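# Place the cart's shelf board on wall brackets, pushed back

## Task

Take the shelf board off the cart and set it lying flat across both brackets on the wall, then slide it back until it meets the wall. Either or both robots may work on it, and the cart may be moved. At the end, release the board and back away from it. No robot may tip over or be left leaning, or the task fails.

## Robot and tools

Robots: two identical Hello Robot Stretch 4 units, r1 and r2. Each has an omni-wheel base, a lift on a vertical mast, an arm that telescopes forward, a three-joint wrist and a two-finger gripper. It stands about 1.6 m tall, and its base rim lies within 0.23 m of the base origin. Each robot carries four cameras: <name>_head_camera, <name>_head_left_camera, <name>_head_right_camera and <name>_wrist_camera.

Frames: each robot reports in its own base frame, with the origin on the floor under the base centre, x forward, y left and z up. hand_pose is a point between the open fingertips, given in that frame, and it may be somewhat inaccurate. The odometry frame is the base frame where the robot stood when the scene began. Nothing in the state tells you where one robot is relative to the other. Use the images, lidar_m and wrist_depth_mm for that.

execute_actions(actions, cameras): actions is a list holding one action, or an empty list to just read state and images. The action is an object keyed by "r1" and/or "r2". Under each key you may give:
- base: exactly one relative move, measured from where the base last reported itself. translate_m is a straight drive in metres, from -2 to 2, forward positive. strafe_m is a sideways shift in metres, from -2 to 2, left positive. rotate_rad is an on-the-spot turn in radians, from -3.2 to 3.2, counter-clockwise (left) positive.
- joints: absolute targets by name, each a single number. lift_m: 0 to 1.2 m. arm_m: extension, 0 to 0.55 m. wrist_yaw_rad: -1.134 to 4.276, where 0 points forward, positive turns left and 3.14 is folded back; the arm may obstruct it above 3.4. wrist_pitch_rad: -1.117 to 4.259, where 0 is level and 1.57 points straight down. wrist_roll_rad: -1.117 to 4.259, where 0 keeps the fingers level and positive turns clockwise as seen from behind. gripper_m: fingertip gap from -0.038 to 0.141 m; values below 0 squeeze the fingers together.
- pace: "slow", "default", "fast" or "max". Base speed limits are 0.1, 0.3, 0.4 and 0.6 m/s, and turn limits are 1, 2, 3 and 4 rad/s. These are reduced when the lift is raised.
- contact_limits: {"arm_m": 0 to 0.75}, the force the arm may apply before it stops. If omitted it is 0.5.
- end_of_arm: "enable_torque", sent on its own, re-powers wrist or gripper motors that have cut out.
Every motion in an action starts at once, and one action lasts at most 15 s. A joint target outside its range is clipped and the result reports this. An unknown key or any other bad value rejects the whole call. Anything you leave out may keep driving toward its earlier target. cameras lists the images you want: leave it out, or give null or ["all"], for every camera, and give [] for none.

wait(seconds): 0 to 10. No new commands are sent, and you get back the state and images.
zoom_image(camera, region): a sharper crop of that camera's latest full image. region is [x0, y0, x1, y1] in pixels from the top-left corner, no larger than 504x504.
finished_scene(scene): pass the current scene number. It ends the scene permanently and reports success. The board must already be in place and stay there. If you reply without any tool call, the run ends.

Typical order: unfold the wrist first (lift_m 0.4 and wrist_yaw_rad 0 together), then locate the cart, board and brackets. Grip the board, carry it, lower it flat onto both brackets and slide it toward the wall. Finally open the gripper, retract and drive away.

Results: base_status and joint_status give the outcome of each motion. "done" for the base means only that the wheels turned the full amount. "off_target" means the part stopped short and may still be pushing. "contact_stop_at_<key>" means it hit something, after which the part holds, or goes slack in the case of the lift, arm or wheels. "limit_stop_at_tilt" means a lean beyond 6 degrees, and everything goes slack until the lean is reduced. "limit_stop_at_own_body" means a self-collision block; it is likely when the wrist is pitched up below -0.2 while rolled below -0.4 or above 4. "torque_fault" means a wrist or gripper motor has gone limp, and you must send enable_torque. on_its_own reports things you did not command, where "held at" gives a target, not an actual position. base_odometry counts wheel rotation, so slip shows up as travel. If turned_by_wheels and turned_by_imu differ by more than about 0.1 rad, there was a collision or slip. base_tilt is in degrees, with forward and right positive, and carries a fixed offset of up to about 1.5. motor_effort is in percent, with the peak in brackets. It is noisy and slightly biased. For the wheels, positive means turning right. lidar_m gives 12 distances in 30-degree sectors: the 1st is ahead, then counter-clockwise, so the 4th is left, the 7th behind and the 10th right. "-" means either nothing is there or something is closer than 0.25 m. It misses clear objects and thin legs. wrist_depth_mm is a 7x7 grid of depths in mm, 100 to 2000.

Gripping: command a gap smaller than the object. Going further closed squeezes harder and pulls the object inward. Neither the gripper reading nor "done" proves you are holding anything; look at the gripper's effort and at the images. If the fingertips jam against a surface underneath, raise the lift.

Avoid: robot-to-robot contact, since any further driving after the bases touch presses hard and fails the run. Shared carrying needs care, because the two bases can differ by up to about 3 cm per metre of travel, and that strain can topple a robot. Do not turn or drive with more than 1 kg held at arm_m above 0.2, especially at fast paces. Avoid strong pushes with a high gripper, drops, slams, and a level gripper holding more than about 2 kg, which causes a wrist fault. Loose objects may sometimes get bumped.

Cameras: intrinsics and extrinsics follow OpenCV conventions and map each robot's base frame to the camera frame. They are approximate, especially for the wrist camera when the arm is extended.

Each tool is called after ">>>" as name(argument=value, ...), one argument or row to a line, values as JSON.

## Session

>>> execute_actions(
  actions=[],
)

Scene clock: 0.00 s.
r1.base_odometry: x=+0.000 y=+0.000 heading=+0.000 (m, m, rad; r1's odometry frame)
r1.turned_by_wheels: +0.000 (rad since the last result)
r1.turned_by_imu: +0.000 (rad since the last result)
r1.base_tilt: forward=+0.0 right=-0.2 (deg)
r1.lidar_m: 3.19 5.04 3.61 3.43 1.32 0.93 0.89 0.90 1.20 1.30 1.34 1.79
r1.base_status: not commanded
r1.joint_positions: lift_m=+0.167 arm_m=+0.002 wrist_yaw_rad=+3.155 wrist_pitch_rad=+0.005 wrist_roll_rad=-0.006 gripper_m=+0.057
r1.joint_status: not commanded
r1.motor_effort: lift_m=+19 arm_m=-1 wrist_yaw_rad=-2 wrist_pitch_rad=-6 wrist_roll_rad=+2 gripper_m=-3 wheel_0=-1 wheel_1=-1 wheel_2=+1 (%)
r1.hand_pose: x=-0.1165 y=+0.0834 z=+0.3436 quat_wxyz=(-0.007, -0.003, -0.003, +1.000) (m; r1's base frame)
r1.wrist_depth_mm: - 133 260 991 1008 1008 1042 / - 114 138 1008 1042 1025 1042 / - 120 154 1008 1025 1025 1042 / 133 133 287 1008 1025 1060 1060 / 976 991 991 1008 1025 1025 1042 / 960 960 209 1008 197 1042 1078 / 809 759 866 134 878 917 946
r2.base_odometry: x=+0.000 y=+0.000 heading=+0.000 (m, m, rad; r2's odometry frame)
r2.turned_by_wheels: +0.000 (rad since the last result)
r2.turned_by_imu: +0.000 (rad since the last result)
r2.base_tilt: forward=-0.6 right=+0.2 (deg)
r2.lidar_m: 0.98 1.32 1.38 1.44 1.82 4.19 - 3.56 3.26 1.57 1.04 0.98
r2.base_status: not commanded
r2.joint_positions: lift_m=+0.182 arm_m=+0.000 wrist_yaw_rad=+3.125 wrist_pitch_rad=+0.014 wrist_roll_rad=+0.009 gripper_m=+0.057
r2.joint_status: not commanded
r2.motor_effort: lift_m=+21 arm_m=-1 wrist_yaw_rad=+1 wrist_pitch_rad=-6 wrist_roll_rad=+1 gripper_m=-3 wheel_0=+0 wheel_1=+0 wheel_2=+0 (%)
r2.hand_pose: x=-0.1164 y=+0.0923 z=+0.3562 quat_wxyz=(+0.008, -0.007, +0.004, +1.000) (m; r2's base frame)
r2.wrist_depth_mm: - 136 - - - - - / - 128 - - - - - / - 128 195 - - - - / 116 137 - - - - - / - - - - - - - / 1308 1366 196 1308 201 1160 1098 / 946 878 891 108 904 788 820
pictures: r1_head_camera, r1_head_left_camera, r1_head_right_camera, r1_wrist_camera, r2_head_camera, r2_head_left_camera, r2_head_right_camera, r2_wrist_camera
Images, in order (width x height): r1_head_camera 420x560, r1_head_left_camera 420x672, r1_head_right_camera 420x672, r1_wrist_camera 616x392, r2_head_camera 420x560, r2_head_left_camera 420x672, r2_head_right_camera 420x672, r2_wrist_camera 616x392.

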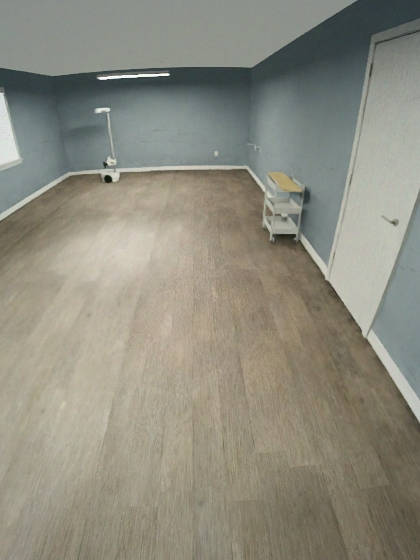

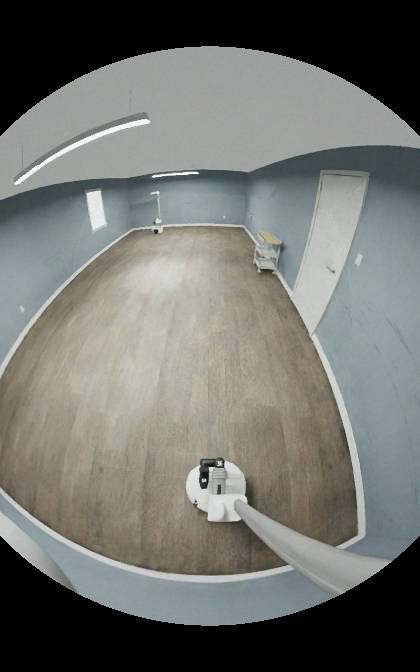

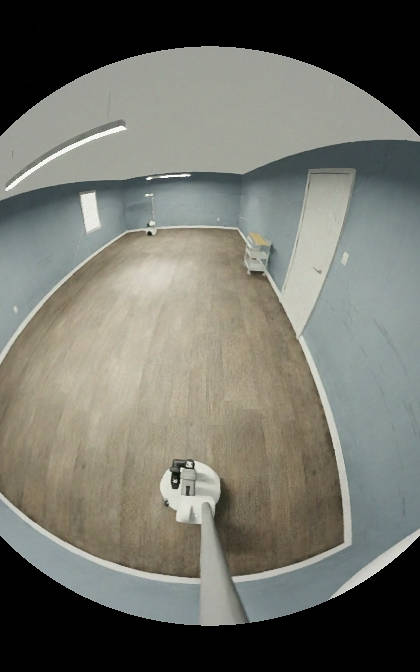

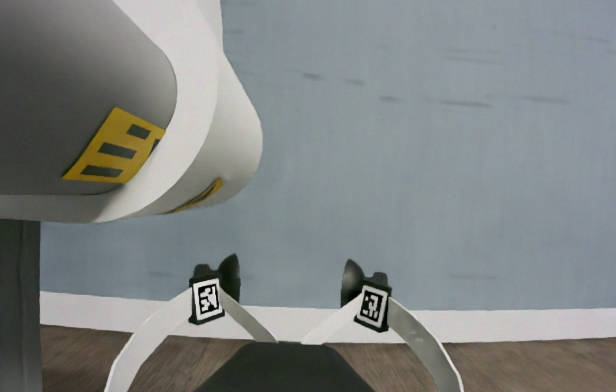

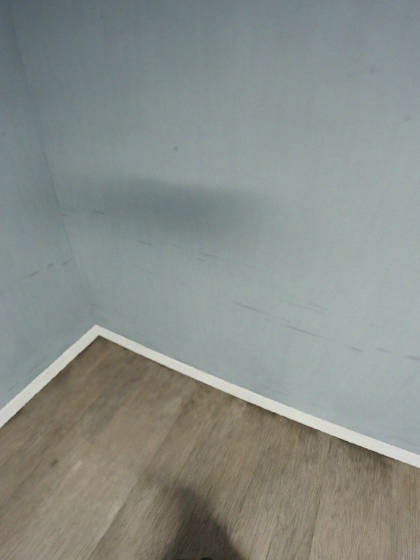

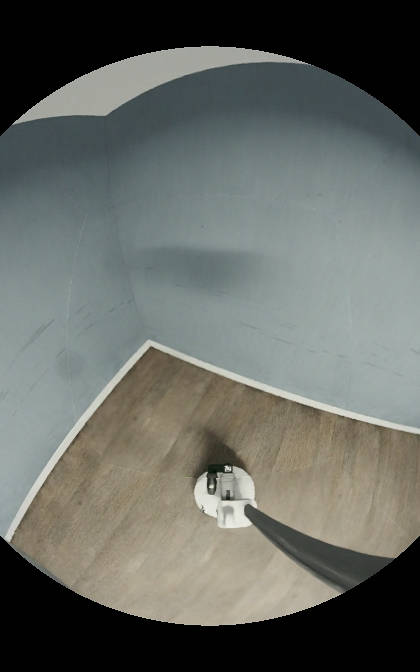

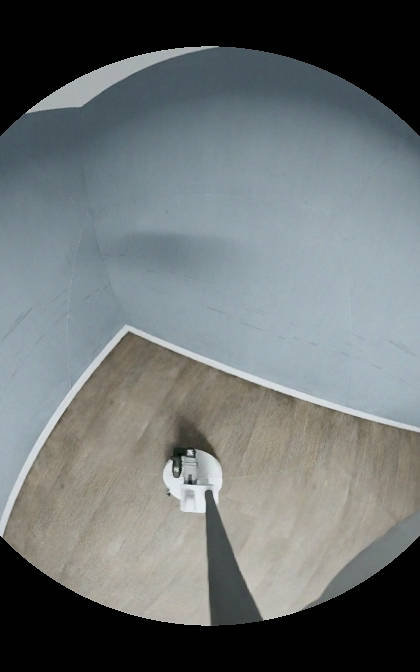

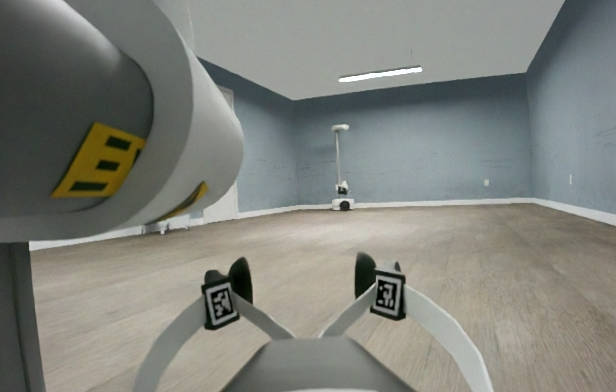

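>>> execute_actions(
  actions=[
    {"r1":{"base":{"translate_m":2},"pace":"max"},"r2":{"base":{"rotate_rad":-2.2},"pace":"max"}},
  ],
  cameras=["r1_head_camera","r2_head_camera"],
)

>>> zoom_image(
  camera="r1_head_camera",
  region=[220,130,420,400],
)

Scene clock: 5.43 s.
r1.base_odometry: x=+2.000 y=+0.001 heading=+0.000 (m, m, rad; r1's odometry frame)
r1.turned_by_wheels: +0.000 (rad since the last result)
r1.turned_by_imu: -0.004 (rad since the last result)
r1.base_tilt: forward=+0.0 right=-0.2 (deg)
r1.lidar_m: 4.19 5.08 3.68 3.50 3.61 3.04 2.90 1.83 1.24 1.17 1.24 1.38
r1.base_status: done
r1.joint_positions: lift_m=+0.167 arm_m=+0.002 wrist_yaw_rad=+3.155 wrist_pitch_rad=+0.005 wrist_roll_rad=-0.006 gripper_m=+0.057
r1.joint_status: not commanded
r1.motor_effort: lift_m=+19(19) arm_m=-1(1) wrist_yaw_rad=-2(2) wrist_pitch_rad=-5(6) wrist_roll_rad=+1(0) gripper_m=-2(3) wheel_0=+1(9) wheel_1=+1(12) wheel_2=+2(15) (%)
r1.hand_pose: x=-0.1165 y=+0.0835 z=+0.3436 quat_wxyz=(-0.007, -0.003, -0.003, +1.000) (m; r1's base frame)
r1.wrist_depth_mm: - 133 260 - - - - / - 114 138 - - - - / - 120 155 - - - - / 132 133 287 - - - - / 1756 - - - - - - / 1025 1160 209 1281 196 1397 1397 / 788 768 878 135 878 931 960
r2.base_odometry: x=+0.000 y=+0.000 heading=-2.200 (m, m, rad; r2's odometry frame)
r2.turned_by_wheels: -2.200 (rad since the last result)
r2.turned_by_imu: -2.168 (rad since the last result)
r2.base_tilt: forward=-0.7 right=+0.2 (deg)
r2.lidar_m: 3.30 1.79 1.12 0.98 0.96 1.21 1.39 1.41 1.70 3.23 5.05 3.73
r2.base_status: done
r2.joint_positions: lift_m=+0.182 arm_m=+0.000 wrist_yaw_rad=+3.125 wrist_pitch_rad=+0.014 wrist_roll_rad=+0.009 gripper_m=+0.057
r2.joint_status: not commanded
r2.motor_effort: lift_m=+21(21) arm_m=-2(1) wrist_yaw_rad=+1(2) wrist_pitch_rad=-6(7) wrist_roll_rad=+0(1) gripper_m=-3(1) wheel_0=+1(9) wheel_1=+0(12) wheel_2=+0(8) (%)
r2.hand_pose: x=-0.1164 y=+0.0923 z=+0.3562 quat_wxyz=(+0.009, -0.007, +0.004, +1.000) (m; r2's base frame)
r2.wrist_depth_mm: - 136 1430 1576 1618 1281 976 / - 128 1464 1537 1618 1281 1008 / - 128 196 1499 1576 1336 1025 / 116 137 1464 1537 1708 1336 1025 / 1336 1397 1464 1576 1661 1366 1025 / 1281 1336 196 1308 202 1098 991 / 946 878 878 108 904 778 820
pictures: r1_head_camera, r2_head_camera
Images, in order (width x height): r1_head_camera 420x560, r2_head_camera 420x560.

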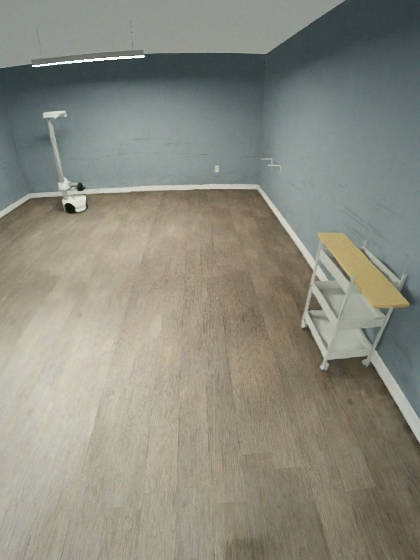

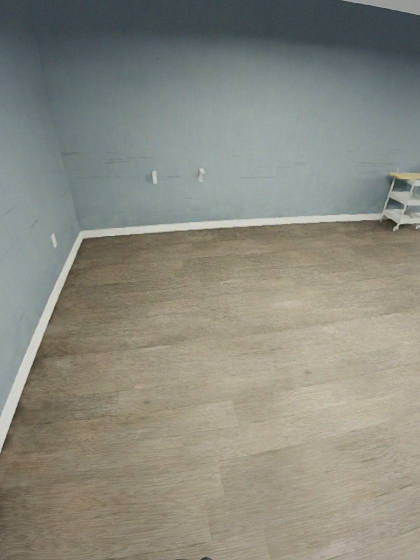

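Region (220, 130, 420, 400) of r1_head_camera's 420x560 image, scaled by 1.867, with more detail than that image has; it fills the left 373 columns of this view, and the rest is white.

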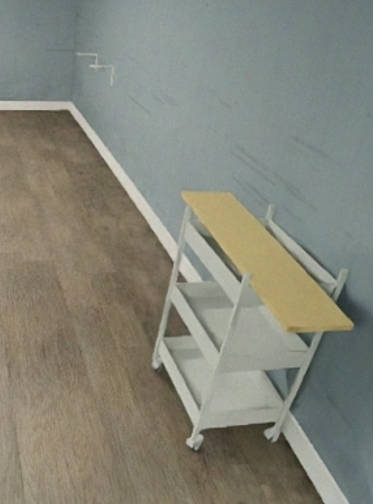

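>>> execute_actions(
  actions=[
    {"r1":{"base":{"translate_m":1.0},"pace":"max"},"r2":{"base":{"translate_m":2},"pace":"max"}},
  ],
  cameras=[],
)

>>> execute_actions(
  actions=[
    {"r1":{"base":{"rotate_rad":-1.51},"joints":{"lift_m":0.75},"pace":"max"},"r2":{"base":{"rotate_rad":0.18},"pace":"max"}},
  ],
  cameras=["r2_head_camera"],
)

>>> execute_actions(
  actions=[
    {"r1":{"joints":{"wrist_yaw_rad":0,"wrist_roll_rad":1.57,"gripper_m":0.1},"pace":"max"},"r2":{"base":{"strafe_m":-1.3},"joints":{"lift_m":0.6,"wrist_yaw_rad":0,"wrist_roll_rad":1.57,"gripper_m":0.1},"pace":"max"}},
  ],
  cameras=["r1_head_camera","r2_head_camera","r1_wrist_camera","r2_head_right_camera"],
)

Scene clock: 11.57 s.
r1.base_odometry: x=+3.000 y=+0.002 heading=+0.001 (m, m, rad; r1's odometry frame)
r1.turned_by_wheels: +0.000 (rad since the last result)
r1.turned_by_imu: -0.002 (rad since the last result)
r1.base_tilt: forward=+0.0 right=-0.2 (deg)
r1.lidar_m: 3.27 4.97 3.72 3.54 3.64 4.09 3.98 1.67 1.25 0.78 0.80 1.02
r1.base_status: done
r1.joint_positions: lift_m=+0.167 arm_m=+0.002 wrist_yaw_rad=+3.155 wrist_pitch_rad=+0.005 wrist_roll_rad=-0.006 gripper_m=+0.057
r1.joint_status: not commanded
r1.motor_effort: lift_m=+19(19) arm_m=-1(1) wrist_yaw_rad=-2(2) wrist_pitch_rad=-5(6) wrist_roll_rad=-1(2) gripper_m=-5(3) wheel_0=+2(10) wheel_1=+3(11) wheel_2=+1(18) (%)
r1.hand_pose: x=-0.1165 y=+0.0835 z=+0.3436 quat_wxyz=(-0.007, -0.003, -0.003, +1.000) (m; r1's base frame)
r1.wrist_depth_mm: - 133 262 - - - - / - 114 138 - - - - / - 120 154 - - - - / 132 134 286 - - - - / 1808 - - - - - - / 1025 1182 208 1281 196 1397 1366 / 798 768 878 135 866 904 917
r2.base_odometry: x=-1.177 y=-1.617 heading=-2.200 (m, m, rad; r2's odometry frame)
r2.turned_by_wheels: +0.000 (rad since the last result)
r2.turned_by_imu: -0.004 (rad since the last result)
r2.base_tilt: forward=-0.7 right=+0.2 (deg)
r2.lidar_m: 1.22 1.29 1.50 1.37 1.39 1.69 3.25 3.37 4.07 3.23 2.51 1.54
r2.base_status: done
r2.joint_positions: lift_m=+0.182 arm_m=+0.000 wrist_yaw_rad=+3.125 wrist_pitch_rad=+0.014 wrist_roll_rad=+0.009 gripper_m=+0.057
r2.joint_status: not commanded
r2.motor_effort: lift_m=+21(21) arm_m=-1(1) wrist_yaw_rad=+2(1) wrist_pitch_rad=-7(5) wrist_roll_rad=+0(1) gripper_m=-4(3) wheel_0=+0(7) wheel_1=+0(7) wheel_2=+0(14) (%)
r2.hand_pose: x=-0.1164 y=+0.0923 z=+0.3562 quat_wxyz=(+0.009, -0.007, +0.004, +1.000) (m; r2's base frame)
r2.wrist_depth_mm: - 136 - - - 1863 1430 / - 128 - - - 1808 1430 / - 128 196 - - 1808 1430 / 116 137 - - - 1863 1464 / - - - - - 1808 1464 / 1255 1366 196 1308 201 1205 1098 / 946 878 878 109 891 778 820
pictures: none
No camera images: the call's "cameras" was empty. Leave "cameras" out to get every camera's image.

Scene clock: 13.57 s.
r1.base_odometry: x=+3.000 y=+0.002 heading=-1.509 (m, m, rad; r1's odometry frame)
r1.turned_by_wheels: -1.510 (rad since the last result)
r1.turned_by_imu: -1.523 (rad since the last result)
r1.base_tilt: forward=+0.0 right=-0.2 (deg)
r1.lidar_m: 0.80 0.80 1.18 3.24 4.94 3.66 3.61 3.70 4.01 3.87 1.64 1.24
r1.base_status: done
r1.joint_positions: lift_m=+0.750 arm_m=+0.002 wrist_yaw_rad=+3.155 wrist_pitch_rad=+0.005 wrist_roll_rad=-0.006 gripper_m=+0.057
r1.joint_status: all done
r1.motor_effort: lift_m=+21(27) arm_m=-1(1) wrist_yaw_rad=-2(2) wrist_pitch_rad=-5(7) wrist_roll_rad=+1(0) gripper_m=-5(2) wheel_0=+2(12) wheel_1=+2(14) wheel_2=-1(13) (%)
r1.hand_pose: x=-0.1165 y=+0.0834 z=+0.9266 quat_wxyz=(-0.007, -0.003, -0.003, +1.000) (m; r1's base frame)
r1.wrist_depth_mm: - 133 262 - - - - / - 114 138 - - - - / - 120 154 - - - - / 132 133 287 - - - - / - - - - - - - / - - 208 - 197 - - / 1983 1863 - 135 - - -
r2.base_odometry: x=-1.177 y=-1.617 heading=-2.020 (m, m, rad; r2's odometry frame)
r2.turned_by_wheels: +0.180 (rad since the last result)
r2.turned_by_imu: +0.177 (rad since the last result)
r2.base_tilt: forward=-0.7 right=+0.2 (deg)
r2.lidar_m: 1.17 1.27 1.43 1.36 1.42 1.94 3.43 3.49 4.68 3.25 2.01 1.41
r2.base_status: done
r2.joint_positions: lift_m=+0.182 arm_m=+0.000 wrist_yaw_rad=+3.125 wrist_pitch_rad=+0.014 wrist_roll_rad=+0.009 gripper_m=+0.057
r2.joint_status: not commanded
r2.motor_effort: lift_m=+21(21) arm_m=-1(1) wrist_yaw_rad=+1(2) wrist_pitch_rad=-7(8) wrist_roll_rad=-1(1) gripper_m=-2(2) wheel_0=-1(6) wheel_1=+0(9) wheel_2=+1(8) (%)
r2.hand_pose: x=-0.1164 y=+0.0923 z=+0.3562 quat_wxyz=(+0.009, -0.007, +0.004, +1.000) (m; r2's base frame)
r2.wrist_depth_mm: - 136 - - - - 1661 / - 128 - - - - 1661 / - 128 195 - - - 1708 / 116 137 - - - - 1708 / - - - - - - 1661 / 1308 1366 198 1308 202 1182 1098 / 946 878 878 108 891 788 820
pictures: r2_head_camera
Images, in order (width x height): r2_head_camera 420x560.

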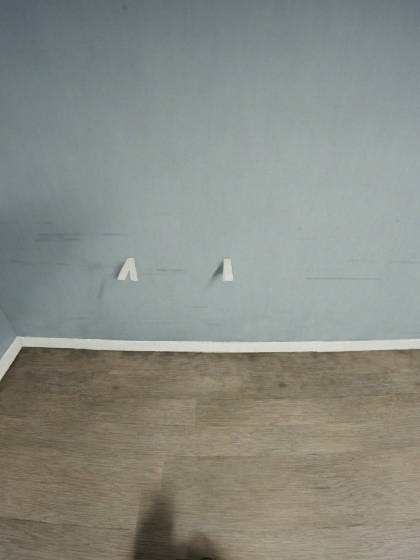

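Scene clock: 17.13 s.
r1.base_odometry: x=+3.000 y=+0.002 heading=-1.509 (m, m, rad; r1's odometry frame)
r1.turned_by_wheels: +0.000 (rad since the last result)
r1.turned_by_imu: +0.000 (rad since the last result)
r1.base_tilt: forward=+0.0 right=-0.2 (deg)
r1.lidar_m: 0.76 0.81 1.18 1.96 4.97 3.69 3.61 3.69 4.02 3.88 1.61 1.23
r1.base_status: not commanded
r1.joint_positions: lift_m=+0.750 arm_m=+0.002 wrist_yaw_rad=+0.000 wrist_pitch_rad=+0.005 wrist_roll_rad=+1.570 gripper_m=+0.100
r1.joint_status: all done
r1.motor_effort: lift_m=+21(21) arm_m=-1(1) wrist_yaw_rad=-3(8) wrist_pitch_rad=-7(6) wrist_roll_rad=+1(5) gripper_m=+0(3) wheel_0=+2(2) wheel_1=+2(3) wheel_2=-1(1) (%)
r1.hand_pose: x=+0.4617 y=-0.0873 z=+0.9265 quat_wxyz=(+0.708, +0.707, +0.002, -0.002) (m; r1's base frame)
r1.wrist_depth_mm: 917 931 917 946 931 946 960 / 931 960 946 960 976 991 991 / 917 960 960 960 976 991 1008 / 946 960 960 976 976 1008 1008 / 946 960 960 960 976 991 1008 / 960 960 976 976 199 1008 1008 / 960 960 976 136 768 931 991
r2.base_odometry: x=-2.348 y=-1.053 heading=-2.020 (m, m, rad; r2's odometry frame)
r2.turned_by_wheels: +0.000 (rad since the last result)
r2.turned_by_imu: -0.004 (rad since the last result)
r2.base_tilt: forward=-0.6 right=+0.2 (deg)
r2.lidar_m: 1.37 1.45 1.69 2.65 2.78 3.46 3.40 3.46 4.62 1.97 1.61 1.44
r2.base_status: done
r2.joint_positions: lift_m=+0.600 arm_m=+0.000 wrist_yaw_rad=+0.000 wrist_pitch_rad=+0.014 wrist_roll_rad=+1.570 gripper_m=+0.100
r2.joint_status: all done
r2.motor_effort: lift_m=+23(28) arm_m=-1(1) wrist_yaw_rad=+1(5) wrist_pitch_rad=-6(7) wrist_roll_rad=+0(4) gripper_m=-1(4) wheel_0=+0(11) wheel_1=+0(14) wheel_2=+1(0) (%)
r2.hand_pose: x=+0.4590 y=-0.0874 z=+0.7738 quat_wxyz=(+0.707, +0.707, +0.005, -0.005) (m; r2's base frame)
r2.wrist_depth_mm: 1118 1138 1160 1160 1182 1160 1008 / 1118 1138 1138 1160 1182 1182 1042 / 1118 1138 1160 1138 1160 1182 1025 / 1118 1160 1138 1160 1205 1160 1060 / 1182 1160 1182 1118 1182 1182 1060 / 1138 1138 198 1160 1160 1160 1078 / 1118 1160 1118 109 1182 1182 1060
pictures: r1_head_camera, r1_wrist_camera, r2_head_camera, r2_head_right_camera
camera_calibration (this result's frames):
r1_wrist_camera: T_world_to_cam=[[-0.0299816, -0.0444959, -0.99856, 0.926011], [0.00545202, 0.998987, -0.0446786, 0.186603], [0.999536, -0.00678371, -0.0297087, -0.209689], [0, 0, 0, 1]] pos_world=[0.236337, -0.146632, 0.926785]
Images, in order (width x height): r1_head_camera 420x560, r1_wrist_camera 616x392, r2_head_camera 420x560, r2_head_right_camera 420x672.

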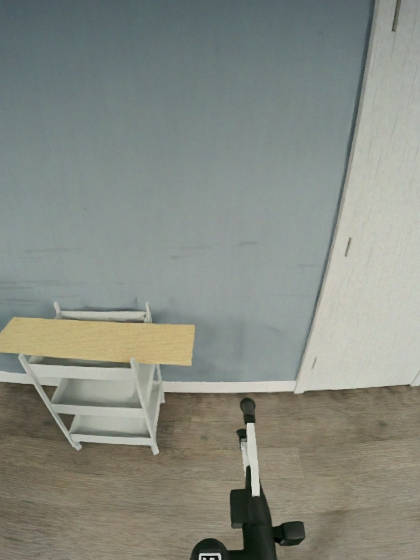

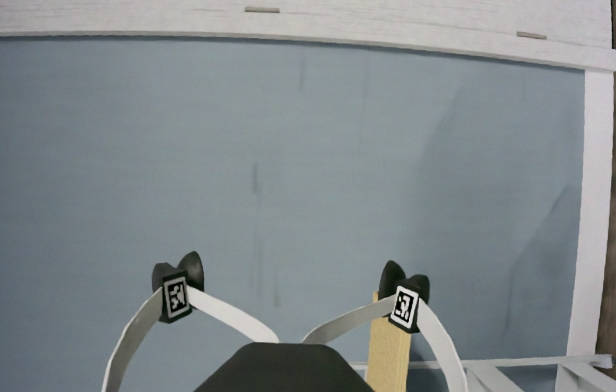

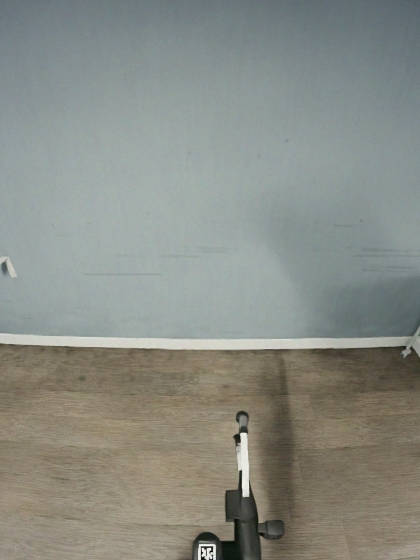

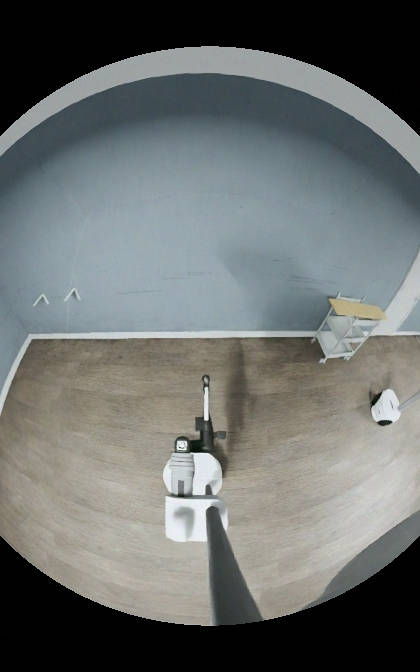

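>>> execute_actions(
  actions=[
    {"r1":{"base":{"strafe_m":0.23},"joints":{"lift_m":0.575},"pace":"max"},"r2":{"base":{"strafe_m":-1.05},"joints":{"lift_m":0.575},"pace":"max"}},
  ],
  cameras=[],
)

>>> execute_actions(
  actions=[
    {"r1":{"base":{"translate_m":0.2},"pace":"max"},"r2":{"base":{"translate_m":0.38},"pace":"max"}},
  ],
  cameras=["r1_head_camera","r2_head_camera","r1_wrist_camera","r2_wrist_camera"],
)

Scene clock: 21.37 s.
r1.base_odometry: x=+3.230 y=+0.016 heading=-1.509 (m, m, rad; r1's odometry frame)
r1.turned_by_wheels: +0.000 (rad since the last result)
r1.turned_by_imu: +0.001 (rad since the last result)
r1.base_tilt: forward=+0.0 right=-0.2 (deg)
r1.lidar_m: 0.74 0.78 0.79 0.68 0.70 3.69 3.62 3.72 4.25 4.10 1.64 1.23
r1.base_status: done
r1.joint_positions: lift_m=+0.575 arm_m=+0.002 wrist_yaw_rad=+0.000 wrist_pitch_rad=+0.005 wrist_roll_rad=+1.570 gripper_m=+0.100
r1.joint_status: all done
r1.motor_effort: lift_m=+18(20) arm_m=-1(1) wrist_yaw_rad=-2(3) wrist_pitch_rad=-7(6) wrist_roll_rad=+2(1) gripper_m=+0(2) wheel_0=-2(13) wheel_1=-1(14) wheel_2=+0(2) (%)
r1.hand_pose: x=+0.4617 y=-0.0874 z=+0.7518 quat_wxyz=(+0.708, +0.707, +0.002, -0.002) (m; r1's base frame)
r1.wrist_depth_mm: 931 931 946 960 976 976 976 / 946 946 946 960 991 976 991 / 931 960 960 960 991 1008 991 / 931 946 960 976 991 1008 991 / 946 946 976 976 991 991 991 / 946 946 976 603 200 788 798 / 960 946 991 136 991 554 788
r2.base_odometry: x=-3.294 y=-0.597 heading=-2.020 (m, m, rad; r2's odometry frame)
r2.turned_by_wheels: +0.000 (rad since the last result)
r2.turned_by_imu: -0.004 (rad since the last result)
r2.base_tilt: forward=-0.7 right=+0.2 (deg)
r2.lidar_m: 1.07 1.46 2.00 3.71 3.84 3.47 3.39 3.40 4.61 0.68 0.70 1.05
r2.base_status: done
r2.joint_positions: lift_m=+0.575 arm_m=+0.000 wrist_yaw_rad=+0.000 wrist_pitch_rad=+0.014 wrist_roll_rad=+1.570 gripper_m=+0.100
r2.joint_status: all done
r2.motor_effort: lift_m=+19(20) arm_m=-1(1) wrist_yaw_rad=+2(0) wrist_pitch_rad=-8(7) wrist_roll_rad=+1(0) gripper_m=+0(3) wheel_0=-1(12) wheel_1=+0(11) wheel_2=+1(3) (%)
r2.hand_pose: x=+0.4590 y=-0.0874 z=+0.7492 quat_wxyz=(+0.707, +0.707, +0.005, -0.005) (m; r2's base frame)
r2.wrist_depth_mm: 1182 1160 1182 991 1098 1042 778 / 1182 1160 1160 976 1060 1098 917 / 1182 1160 1182 1182 1182 1229 1025 / 1160 1205 1182 1205 1205 1205 1025 / 1138 1205 1182 1182 1205 1205 1042 / 1138 1160 198 1182 1182 1182 1042 / 1160 1160 1160 109 1205 1205 1025
pictures: none
No camera images: the call's "cameras" was empty. Leave "cameras" out to get every camera's image.

Scene clock: 23.67 s.
r1.base_odometry: x=+3.242 y=-0.184 heading=-1.509 (m, m, rad; r1's odometry frame)
r1.turned_by_wheels: +0.000 (rad since the last result)
r1.turned_by_imu: +0.000 (rad since the last result)
r1.base_tilt: forward=-0.1 right=-0.2 (deg)
r1.lidar_m: 0.54 0.57 0.73 0.64 0.78 3.89 3.83 3.91 4.25 3.69 1.38 1.01
r1.base_status: done
r1.joint_positions: lift_m=+0.575 arm_m=+0.002 wrist_yaw_rad=+0.000 wrist_pitch_rad=+0.005 wrist_roll_rad=+1.570 gripper_m=+0.100
r1.joint_status: not commanded
r1.motor_effort: lift_m=+18(18) arm_m=-1(1) wrist_yaw_rad=-3(2) wrist_pitch_rad=-6(6) wrist_roll_rad=+2(2) gripper_m=-2(1) wheel_0=+2(10) wheel_1=+4(10) wheel_2=+0(12) (%)
r1.hand_pose: x=+0.4617 y=-0.0874 z=+0.7518 quat_wxyz=(+0.708, +0.707, +0.002, -0.002) (m; r1's base frame)
r1.wrist_depth_mm: 741 750 759 768 778 778 778 / 750 759 750 768 768 778 798 / 750 750 768 759 778 788 788 / 750 759 778 759 798 788 788 / 750 759 778 788 778 788 809 / 759 750 768 609 199 683 798 / 768 759 768 136 788 496 436
r2.base_odometry: x=-3.459 y=-0.939 heading=-2.020 (m, m, rad; r2's odometry frame)
r2.turned_by_wheels: +0.000 (rad since the last result)
r2.turned_by_imu: -0.001 (rad since the last result)
r2.base_tilt: forward=-0.6 right=+0.2 (deg)
r2.lidar_m: 0.67 1.09 1.47 3.70 3.84 3.88 3.77 3.82 5.10 0.64 0.73 0.67
r2.base_status: done
r2.joint_positions: lift_m=+0.575 arm_m=+0.000 wrist_yaw_rad=+0.000 wrist_pitch_rad=+0.014 wrist_roll_rad=+1.570 gripper_m=+0.100
r2.joint_status: not commanded
r2.motor_effort: lift_m=+19(19) arm_m=-1(1) wrist_yaw_rad=+1(0) wrist_pitch_rad=-8(7) wrist_roll_rad=+1(1) gripper_m=+0(2) wheel_0=-2(5) wheel_1=+0(4) wheel_2=+0(12) (%)
r2.hand_pose: x=+0.4590 y=-0.0874 z=+0.7492 quat_wxyz=(+0.707, +0.707, +0.005, -0.005) (m; r2's base frame)
r2.wrist_depth_mm: 820 820 809 544 809 683 750 / 798 798 809 820 831 842 831 / 809 798 820 809 820 842 842 / 798 798 809 831 809 842 831 / 788 809 809 809 842 831 831 / 788 798 198 831 820 809 842 / 788 798 798 108 820 820 820
pictures: r1_head_camera, r1_wrist_camera, r2_head_camera, r2_wrist_camera
camera_calibration (this result's frames):
r1_wrist_camera: T_world_to_cam=[[-0.0299913, -0.0444653, -0.998561, 0.75155], [0.00567835, 0.998986, -0.0446548, 0.178739], [0.999534, -0.00700943, -0.0297084, -0.214879], [0, 0, 0, 1]] pos_world=[0.236304, -0.146646, 0.752066]
r2_wrist_camera: T_world_to_cam=[[-0.051578, 0.0432334, -0.997733, 0.771555], [-0.0126476, 0.998954, 0.0439402, 0.109178], [0.998589, 0.0148853, -0.0509772, -0.190055], [0, 0, 0, 1]] pos_world=[0.230963, -0.139592, 0.75532]
Images, in order (width x height): r1_head_camera 420x560, r1_wrist_camera 616x392, r2_head_camera 420x560, r2_wrist_camera 616x392.

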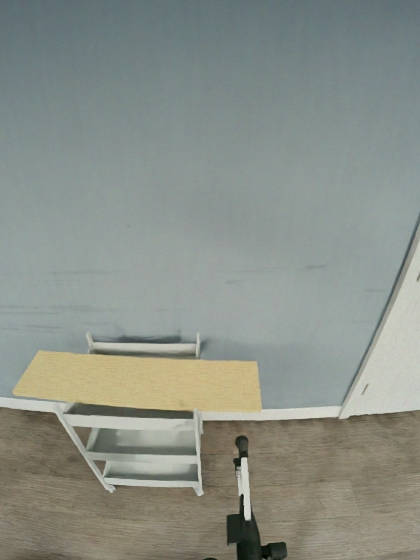

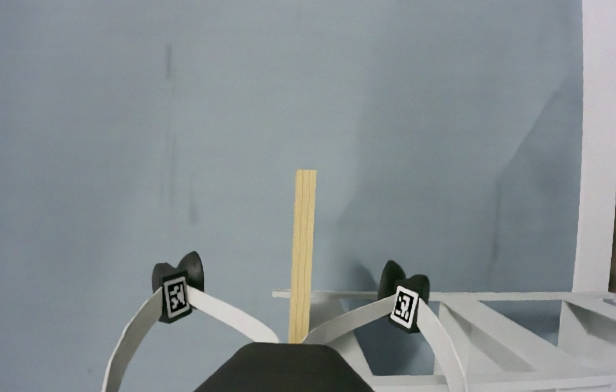

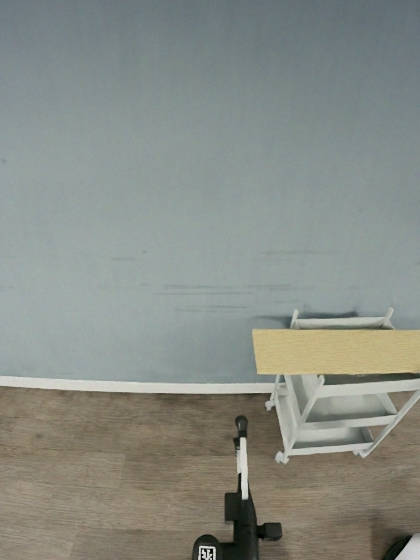

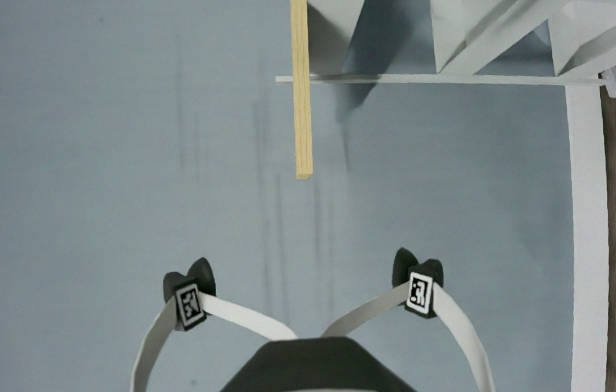

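>>> execute_actions(
  actions=[
    {"r1":{"base":{"translate_m":0.06},"joints":{"lift_m":0.567,"arm_m":0.15}},"r2":{"base":{"strafe_m":-0.145},"joints":{"lift_m":0.565,"arm_m":0.15}}},
  ],
  cameras=[],
)

>>> execute_actions(
  actions=[
    {"r2":{"base":{"translate_m":0.13}}},
  ],
  cameras=["r1_head_camera","r2_head_camera","r1_wrist_camera","r2_wrist_camera"],
)

Scene clock: 26.17 s.
r1.base_odometry: x=+3.246 y=-0.244 heading=-1.508 (m, m, rad; r1's odometry frame)
r1.turned_by_wheels: +0.000 (rad since the last result)
r1.turned_by_imu: +0.001 (rad since the last result)
r1.base_tilt: forward=+0.0 right=-0.3 (deg)
r1.lidar_m: 0.49 0.51 0.60 0.51 0.55 3.93 3.88 3.95 4.25 3.43 1.27 0.58
r1.base_status: done
r1.joint_positions: lift_m=+0.567 arm_m=+0.149 wrist_yaw_rad=+0.000 wrist_pitch_rad=+0.005 wrist_roll_rad=+1.570 gripper_m=+0.100
r1.joint_status: all done
r1.motor_effort: lift_m=+17(16) arm_m=+5(6) wrist_yaw_rad=-3(1) wrist_pitch_rad=-6(6) wrist_roll_rad=+2(2) gripper_m=-2(4) wheel_0=+4(8) wheel_1=+4(10) wheel_2=-2(5) (%)
r1.hand_pose: x=+0.6085 y=-0.0874 z=+0.7439 quat_wxyz=(+0.707, +0.707, +0.002, -0.002) (m; r1's base frame)
r1.wrist_depth_mm: 535 549 554 559 569 569 580 / 544 544 559 564 564 574 574 / 544 554 564 564 569 574 585 / 549 554 559 158 574 580 585 / 549 554 559 159 574 580 585 / 554 554 564 160 200 585 585 / 559 569 564 136 574 466 436
r2.base_odometry: x=-3.590 y=-0.876 heading=-2.020 (m, m, rad; r2's odometry frame)
r2.turned_by_wheels: +0.000 (rad since the last result)
r2.turned_by_imu: -0.001 (rad since the last result)
r2.base_tilt: forward=-0.7 right=+0.2 (deg)
r2.lidar_m: 0.64 1.06 1.44 3.73 4.02 3.87 3.76 3.83 5.08 0.51 0.54 0.58
r2.base_status: done
r2.joint_positions: lift_m=+0.565 arm_m=+0.149 wrist_yaw_rad=+0.000 wrist_pitch_rad=+0.014 wrist_roll_rad=+1.570 gripper_m=+0.100
r2.joint_status: all done
r2.motor_effort: lift_m=+16(18) arm_m=+5(6) wrist_yaw_rad=+1(0) wrist_pitch_rad=-6(7) wrist_roll_rad=+0(1) gripper_m=-1(1) wheel_0=+0(7) wheel_1=+1(7) wheel_2=+1(3) (%)
r2.hand_pose: x=+0.6086 y=-0.0874 z=+0.7395 quat_wxyz=(+0.707, +0.707, +0.005, -0.005) (m; r2's base frame)
r2.wrist_depth_mm: 661 661 676 243 246 580 466 / 668 668 683 294 327 564 430 / 654 661 676 544 676 691 691 / 668 668 676 676 683 683 683 / 654 668 668 683 691 683 691 / 647 661 198 668 676 691 683 / 661 668 654 109 668 683 699
pictures: none
No camera images: the call's "cameras" was empty. Leave "cameras" out to get every camera's image.

Scene clock: 27.90 s.
r1.base_odometry: x=+3.246 y=-0.244 heading=-1.508 (m, m, rad; r1's odometry frame)
r1.turned_by_wheels: +0.000 (rad since the last result)
r1.turned_by_imu: +0.000 (rad since the last result)
r1.base_tilt: forward=+0.0 right=-0.2 (deg)
r1.lidar_m: 0.49 0.52 0.58 0.49 4.84 3.96 3.92 3.98 4.26 3.44 1.29 0.58
r1.base_status: not commanded
r1.joint_positions: lift_m=+0.567 arm_m=+0.149 wrist_yaw_rad=+0.000 wrist_pitch_rad=+0.005 wrist_roll_rad=+1.570 gripper_m=+0.100
r1.joint_status: not commanded
r1.motor_effort: lift_m=+17(17) arm_m=+5(5) wrist_yaw_rad=-3(2) wrist_pitch_rad=-6(6) wrist_roll_rad=+2(3) gripper_m=-1(2) wheel_0=+4(4) wheel_1=+4(4) wheel_2=-2(2) (%)
r1.hand_pose: x=+0.6085 y=-0.0874 z=+0.7439 quat_wxyz=(+0.707, +0.707, +0.002, -0.002) (m; r1's base frame)
r1.wrist_depth_mm: 539 549 559 559 564 574 574 / 544 549 554 554 564 574 580 / 544 554 559 564 569 574 585 / 549 559 564 158 574 574 580 / 549 554 564 159 574 574 585 / 554 559 564 160 200 580 591 / 554 569 564 136 580 473 436
r2.base_odometry: x=-3.646 y=-0.993 heading=-2.020 (m, m, rad; r2's odometry frame)
r2.turned_by_wheels: +0.000 (rad since the last result)
r2.turned_by_imu: +0.000 (rad since the last result)
r2.base_tilt: forward=-0.6 right=+0.2 (deg)
r2.lidar_m: 0.64 0.95 1.24 3.28 4.01 4.01 3.91 3.92 0.62 0.49 0.66 0.52
r2.base_status: done
r2.joint_positions: lift_m=+0.565 arm_m=+0.149 wrist_yaw_rad=+0.000 wrist_pitch_rad=+0.014 wrist_roll_rad=+1.570 gripper_m=+0.100
r2.joint_status: not commanded
r2.motor_effort: lift_m=+16(16) arm_m=+5(5) wrist_yaw_rad=+1(1) wrist_pitch_rad=-8(8) wrist_roll_rad=+0(1) gripper_m=-1(0) wheel_0=+1(5) wheel_1=+1(5) wheel_2=+2(7) (%)
r2.hand_pose: x=+0.6086 y=-0.0874 z=+0.7395 quat_wxyz=(+0.707, +0.707, +0.005, -0.005) (m; r2's base frame)
r2.wrist_depth_mm: 535 544 539 175 195 554 452 / 535 539 544 231 342 559 449 / 539 535 544 387 544 559 559 / 535 535 544 164 544 559 559 / 530 539 535 165 554 549 564 / 539 539 199 165 544 559 559 / 535 535 535 109 549 554 559
pictures: r1_head_camera, r1_wrist_camera, r2_head_camera, r2_wrist_camera
camera_calibration (this result's frames):
r1_wrist_camera: T_world_to_cam=[[-0.0298795, -0.0444277, -0.998566, 0.748012], [0.00561404, 0.998989, -0.0446145, 0.177543], [0.999538, -0.00693904, -0.0295999, -0.361896], [0, 0, 0, 1]] pos_world=[0.383082, -0.146642, 0.744148]
r2_wrist_camera: T_world_to_cam=[[-0.0514277, 0.043295, -0.997738, 0.769513], [-0.0126401, 0.998952, 0.0439992, 0.111451], [0.998597, 0.0148743, -0.0508265, -0.340046], [0, 0, 0, 1]] pos_world=[0.380551, -0.139593, 0.745585]
Images, in order (width x height): r1_head_camera 420x560, r1_wrist_camera 616x392, r2_head_camera 420x560, r2_wrist_camera 616x392.

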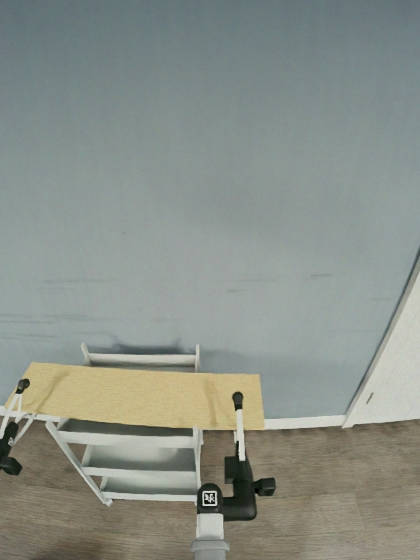

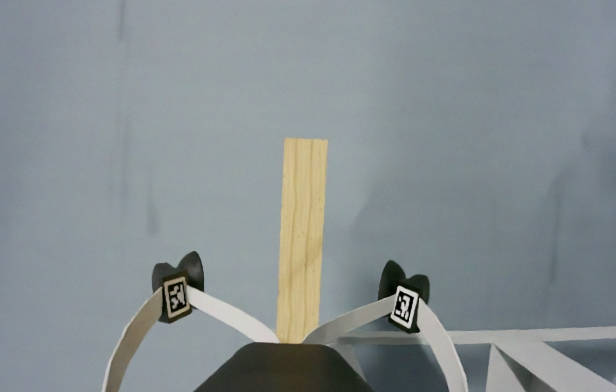

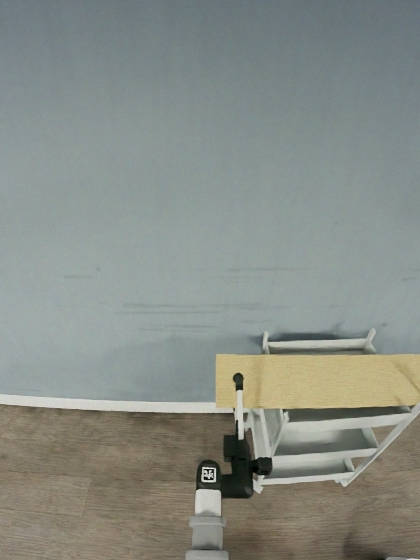

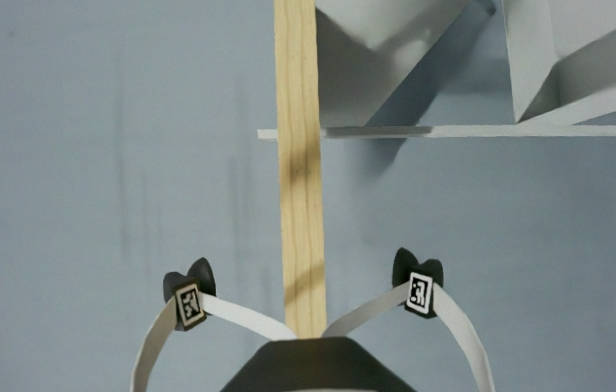

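>>> execute_actions(
  actions=[
    {"r1":{"joints":{"arm_m":0.165,"gripper_m":-0.02}},"r2":{"joints":{"arm_m":0.17,"gripper_m":-0.02}}},
  ],
  cameras=[],
)

>>> execute_actions(
  actions=[
    {"r1":{"joints":{"lift_m":0.717}},"r2":{"joints":{"lift_m":0.715}}},
  ],
  cameras=["r1_head_camera","r1_wrist_camera","r2_wrist_camera"],
)

Scene clock: 30.27 s.
r1.base_odometry: x=+3.246 y=-0.244 heading=-1.508 (m, m, rad; r1's odometry frame)
r1.turned_by_wheels: +0.000 (rad since the last result)
r1.turned_by_imu: +0.000 (rad since the last result)
r1.base_tilt: forward=-0.1 right=-0.1 (deg)
r1.lidar_m: 0.49 0.53 0.57 0.51 4.80 3.94 3.91 3.97 4.26 3.46 1.28 0.96
r1.base_status: not commanded
r1.joint_positions: lift_m=+0.567 arm_m=+0.164 wrist_yaw_rad=+0.001 wrist_pitch_rad=+0.008 wrist_roll_rad=+1.570 gripper_m=-0.019
r1.joint_status: all done
r1.motor_effort: lift_m=+18(18) arm_m=+4(6) wrist_yaw_rad=-6(5) wrist_pitch_rad=-13(13) wrist_roll_rad=+2(2) gripper_m=-24(20) wheel_0=+4(3) wheel_1=+4(4) wheel_2=-2(2) (%)
r1.hand_pose: x=+0.6237 y=-0.0871 z=+0.7431 quat_wxyz=(+0.707, +0.707, +0.003, -0.002) (m; r1's base frame)
r1.wrist_depth_mm: 521 535 539 539 549 559 564 / 525 539 544 549 549 554 564 / 530 535 544 544 554 564 569 / 535 535 544 134 559 564 569 / 535 539 544 135 564 569 569 / 535 539 180 156 181 569 574 / 539 535 554 133 569 455 462
r2.base_odometry: x=-3.646 y=-0.993 heading=-2.020 (m, m, rad; r2's odometry frame)
r2.turned_by_wheels: +0.000 (rad since the last result)
r2.turned_by_imu: +0.000 (rad since the last result)
r2.base_tilt: forward=-0.7 right=+0.3 (deg)
r2.lidar_m: 0.60 0.94 1.25 3.25 4.00 4.04 3.92 3.96 0.62 0.49 0.61 0.51
r2.base_status: not commanded
r2.joint_positions: lift_m=+0.565 arm_m=+0.169 wrist_yaw_rad=+0.001 wrist_pitch_rad=+0.014 wrist_roll_rad=+1.570 gripper_m=-0.019
r2.joint_status: all done
r2.motor_effort: lift_m=+16(16) arm_m=+4(5) wrist_yaw_rad=-1(0) wrist_pitch_rad=-6(8) wrist_roll_rad=-1(0) gripper_m=-20(19) wheel_0=+1(1) wheel_1=+1(1) wheel_2=+2(2) (%)
r2.hand_pose: x=+0.6288 y=-0.0872 z=+0.7396 quat_wxyz=(+0.707, +0.707, +0.005, -0.005) (m; r2's base frame)
r2.wrist_depth_mm: 521 517 530 135 191 539 433 / 517 521 521 136 340 544 427 / 521 517 525 136 539 544 535 / 512 517 521 137 530 535 539 / 512 521 521 137 525 539 539 / 508 521 181 137 184 539 544 / 512 517 517 108 530 525 530
pictures: none
No camera images: the call's "cameras" was empty. Leave "cameras" out to get every camera's image.

Scene clock: 31.97 s.
r1.base_odometry: x=+3.246 y=-0.244 heading=-1.508 (m, m, rad; r1's odometry frame)
r1.turned_by_wheels: +0.000 (rad since the last result)
r1.turned_by_imu: +0.000 (rad since the last result)
r1.base_tilt: forward=-0.1 right=-0.2 (deg)
r1.lidar_m: 0.51 0.52 0.55 0.51 4.81 3.95 3.91 3.97 4.26 3.44 1.30 0.57
r1.base_status: not commanded
r1.joint_positions: lift_m=+0.717 arm_m=+0.164 wrist_yaw_rad=+0.001 wrist_pitch_rad=+0.017 wrist_roll_rad=+1.570 gripper_m=-0.019
r1.joint_status: all done
r1.on_its_own: wrist_pitch_rad is at rest, and its effort (-40) is outside its rest range (-23 to +23)
r1.motor_effort: lift_m=+26(30) arm_m=+5(5) wrist_yaw_rad=-3(5) wrist_pitch_rad=-40(44) wrist_roll_rad=+2(2) gripper_m=-24(24) wheel_0=+4(4) wheel_1=+4(4) wheel_2=-2(2) (%)
r1.hand_pose: x=+0.6236 y=-0.0873 z=+0.8898 quat_wxyz=(+0.707, +0.707, +0.006, -0.006) (m; r1's base frame)
r1.wrist_depth_mm: 521 530 544 544 554 559 574 / 521 525 539 544 559 564 574 / 530 530 539 544 559 569 574 / 530 535 539 134 554 569 569 / 525 535 539 136 564 574 580 / 530 539 179 137 181 569 580 / 535 535 549 132 462 459 585
r2.base_odometry: x=-3.646 y=-0.993 heading=-2.020 (m, m, rad; r2's odometry frame)
r2.turned_by_wheels: +0.000 (rad since the last result)
r2.turned_by_imu: +0.000 (rad since the last result)
r2.base_tilt: forward=-0.7 right=+0.2 (deg)
r2.lidar_m: 0.59 0.95 1.27 3.29 4.01 4.01 3.91 3.94 0.61 0.49 0.68 0.53
r2.base_status: not commanded
r2.joint_positions: lift_m=+0.714 arm_m=+0.169 wrist_yaw_rad=+0.000 wrist_pitch_rad=+0.025 wrist_roll_rad=+1.570 gripper_m=-0.019
r2.joint_status: all done
r2.on_its_own: wrist_pitch_rad is at rest, and its effort (-38) is outside its rest range (-23 to +23)
r2.motor_effort: lift_m=+29(31) arm_m=+4(4) wrist_yaw_rad=+2(1) wrist_pitch_rad=-38(42) wrist_roll_rad=+0(0) gripper_m=-19(20) wheel_0=+1(1) wheel_1=+1(1) wheel_2=+2(2) (%)
r2.hand_pose: x=+0.6286 y=-0.0874 z=+0.8854 quat_wxyz=(+0.707, +0.707, +0.009, -0.009) (m; r2's base frame)
r2.wrist_depth_mm: 512 517 525 135 535 402 - / 512 521 525 136 535 357 291 / 508 521 517 136 539 544 549 / 512 521 517 136 539 544 549 / 508 521 525 137 539 544 549 / 512 512 182 137 185 539 539 / 504 508 517 108 539 544 544
pictures: r1_head_camera, r1_wrist_camera, r2_wrist_camera
camera_calibration (this result's frames):
r1_wrist_camera: T_world_to_cam=[[-0.041593, -0.0444455, -0.998146, 0.901086], [0.00472485, 0.99899, -0.04468, 0.184475], [0.999123, -0.00657447, -0.041341, -0.36197], [0, 0, 0, 1]] pos_world=[0.39826, -0.146619, 0.892694]
r2_wrist_camera: T_world_to_cam=[[-0.0619245, 0.0434849, -0.997133, 0.922216], [-0.0121706, 0.998943, 0.0443197, 0.104705], [0.998007, 0.0148802, -0.0613299, -0.342977], [0, 0, 0, 1]] pos_world=[0.400675, -0.139593, 0.893897]
Images, in order (width x height): r1_head_camera 420x560, r1_wrist_camera 616x392, r2_wrist_camera 616x392.

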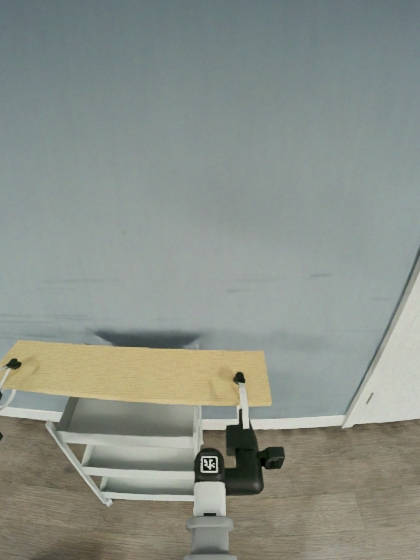

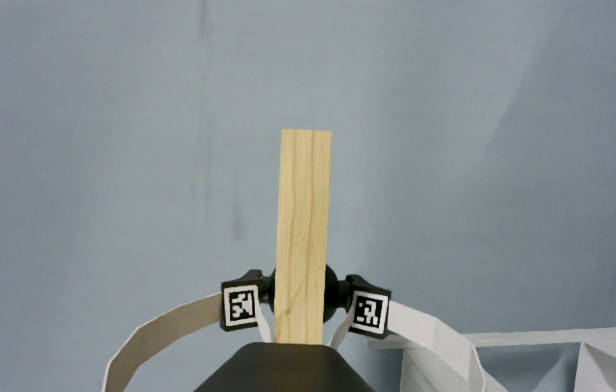

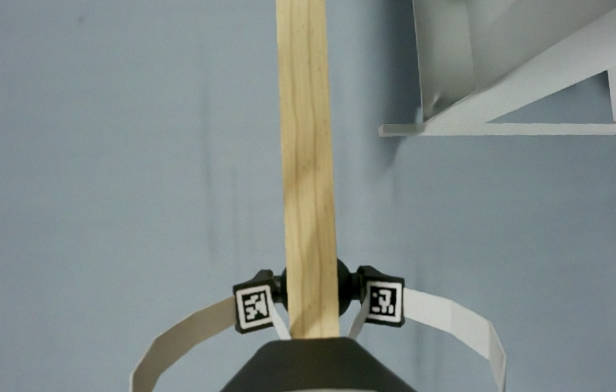

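>>> execute_actions(
  actions=[
    {"r1":{"base":{"strafe_m":0.6}},"r2":{"base":{"strafe_m":0.6}}},
  ],
  cameras=["r1_head_camera"],
)

Scene clock: 35.70 s.
r1.base_odometry: x=+3.844 y=-0.206 heading=-1.508 (m, m, rad; r1's odometry frame)
r1.turned_by_wheels: +0.000 (rad since the last result)
r1.turned_by_imu: +0.001 (rad since the last result)
r1.base_tilt: forward=+0.0 right=-0.3 (deg)
r1.lidar_m: 0.53 0.56 0.54 0.50 4.19 3.92 3.92 3.95 4.87 3.46 0.71 0.52
r1.base_status: done
r1.joint_positions: lift_m=+0.717 arm_m=+0.164 wrist_yaw_rad=-0.001 wrist_pitch_rad=+0.017 wrist_roll_rad=+1.570 gripper_m=-0.019
r1.joint_status: not commanded
r1.on_its_own: wrist_pitch_rad is at rest, and its effort (-40) is outside its rest range (-23 to +23)
r1.motor_effort: lift_m=+25(26) arm_m=+4(5) wrist_yaw_rad=+0(1) wrist_pitch_rad=-40(40) wrist_roll_rad=+1(2) gripper_m=-24(23) wheel_0=-2(12) wheel_1=+2(14) wheel_2=+0(5) (%)
r1.hand_pose: x=+0.6235 y=-0.0877 z=+0.8899 quat_wxyz=(+0.707, +0.707, +0.006, -0.006) (m; r1's base frame)
r1.wrist_depth_mm: 525 535 549 549 559 418 309 / 530 544 549 554 564 424 310 / 535 539 549 559 564 418 309 / 535 549 554 133 559 389 306 / 539 549 554 134 574 580 597 / 549 549 179 136 181 591 591 / 544 549 559 132 574 591 597
r2.base_odometry: x=-3.105 y=-1.254 heading=-2.019 (m, m, rad; r2's odometry frame)
r2.turned_by_wheels: +0.000 (rad since the last result)
r2.turned_by_imu: +0.002 (rad since the last result)
r2.base_tilt: forward=-0.7 right=+0.2 (deg)
r2.lidar_m: 0.59 0.92 1.29 3.22 3.41 4.02 3.94 3.95 0.57 0.49 0.68 0.54
r2.base_status: done
r2.joint_positions: lift_m=+0.714 arm_m=+0.169 wrist_yaw_rad=+0.000 wrist_pitch_rad=+0.025 wrist_roll_rad=+1.570 gripper_m=-0.019
r2.joint_status: not commanded
r2.on_its_own: wrist_pitch_rad is at rest, and its effort (-37) is outside its rest range (-23 to +23)
r2.motor_effort: lift_m=+28(29) arm_m=+4(4) wrist_yaw_rad=+3(4) wrist_pitch_rad=-37(37) wrist_roll_rad=+0(0) gripper_m=-18(19) wheel_0=+2(7) wheel_1=+0(8) wheel_2=+2(1) (%)
r2.hand_pose: x=+0.6286 y=-0.0875 z=+0.8854 quat_wxyz=(+0.707, +0.707, +0.009, -0.009) (m; r2's base frame)
r2.wrist_depth_mm: 500 508 508 131 525 530 535 / 496 504 508 132 521 530 539 / 496 500 504 134 521 530 530 / 500 504 508 135 521 525 530 / 496 496 504 136 512 530 530 / 492 496 182 137 184 521 535 / 496 492 504 109 517 521 521
pictures: r1_head_camera
Images, in order (width x height): r1_head_camera 420x560.

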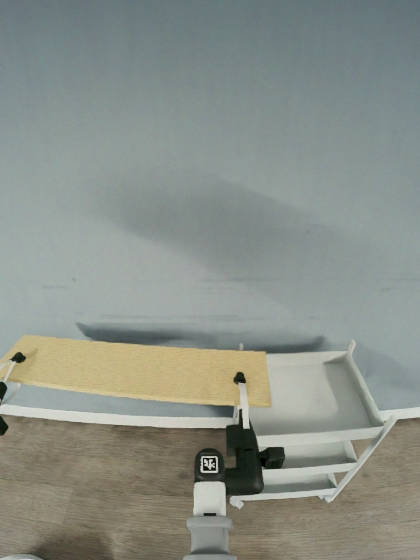

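>>> execute_actions(
  actions=[
    {"r1":{"base":{"strafe_m":1.3},"joints":{"arm_m":0.19}},"r2":{"base":{"strafe_m":1.3},"joints":{"arm_m":0.11}}},
  ],
  cameras=["r1_head_camera"],
)

Scene clock: 41.63 s.
r1.base_odometry: x=+5.142 y=-0.125 heading=-1.509 (m, m, rad; r1's odometry frame)
r1.turned_by_wheels: +0.000 (rad since the last result)
r1.turned_by_imu: +0.001 (rad since the last result)
r1.base_tilt: forward=-0.1 right=-0.2 (deg)
r1.lidar_m: 0.54 0.56 0.53 0.49 2.85 3.90 3.87 3.96 5.44 3.49 1.37 0.99
r1.base_status: done
r1.joint_positions: lift_m=+0.717 arm_m=+0.189 wrist_yaw_rad=-0.002 wrist_pitch_rad=+0.017 wrist_roll_rad=+1.570 gripper_m=-0.019
r1.joint_status: all done
r1.on_its_own: wrist_pitch_rad is at rest, and its effort (-39) is outside its rest range (-23 to +23)
r1.motor_effort: lift_m=+24(25) arm_m=+5(6) wrist_yaw_rad=+5(6) wrist_pitch_rad=-39(39) wrist_roll_rad=+2(3) gripper_m=-21(22) wheel_0=-5(13) wheel_1=+1(12) wheel_2=+0(2) (%)
r1.hand_pose: x=+0.6482 y=-0.0881 z=+0.8899 quat_wxyz=(+0.707, +0.707, +0.005, -0.007) (m; r1's base frame)
r1.wrist_depth_mm: 535 535 554 554 564 574 585 / 535 539 554 559 564 574 574 / 535 544 554 559 569 574 585 / 539 539 554 135 564 580 597 / 539 549 554 136 574 580 597 / 544 544 179 137 181 585 597 / 539 549 549 132 585 591 603
r2.base_odometry: x=-1.934 y=-1.817 heading=-2.019 (m, m, rad; r2's odometry frame)
r2.turned_by_wheels: +0.000 (rad since the last result)
r2.turned_by_imu: +0.006 (rad since the last result)
r2.base_tilt: forward=-0.7 right=+0.2 (deg)
r2.lidar_m: 0.64 0.84 1.24 1.97 2.05 2.79 3.99 4.01 0.54 0.49 0.65 0.49
r2.base_status: done
r2.joint_positions: lift_m=+0.714 arm_m=+0.111 wrist_yaw_rad=+0.002 wrist_pitch_rad=+0.025 wrist_roll_rad=+1.570 gripper_m=-0.019
r2.joint_status: all done
r2.on_its_own: wrist_pitch_rad is at rest, and its effort (-37) is outside its rest range (-23 to +23)
r2.motor_effort: lift_m=+28(28) arm_m=-4(5) wrist_yaw_rad=-6(8) wrist_pitch_rad=-37(37) wrist_roll_rad=-1(0) gripper_m=-19(18) wheel_0=+2(6) wheel_1=-1(10) wheel_2=+2(1) (%)
r2.hand_pose: x=+0.5703 y=-0.0867 z=+0.8855 quat_wxyz=(+0.707, +0.707, +0.010, -0.008) (m; r2's base frame)
r2.wrist_depth_mm: 525 530 539 135 554 554 569 / 521 530 539 136 549 559 559 / 521 535 530 136 554 559 564 / 521 530 544 136 549 554 564 / 521 530 539 137 549 554 564 / 521 530 182 137 185 559 554 / 525 525 539 109 554 554 564
pictures: r1_head_camera
Images, in order (width x height): r1_head_camera 420x560.

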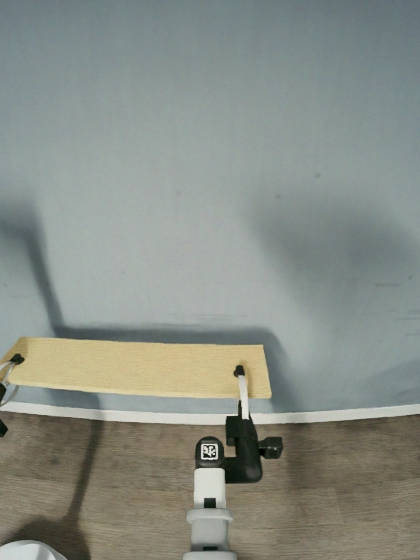

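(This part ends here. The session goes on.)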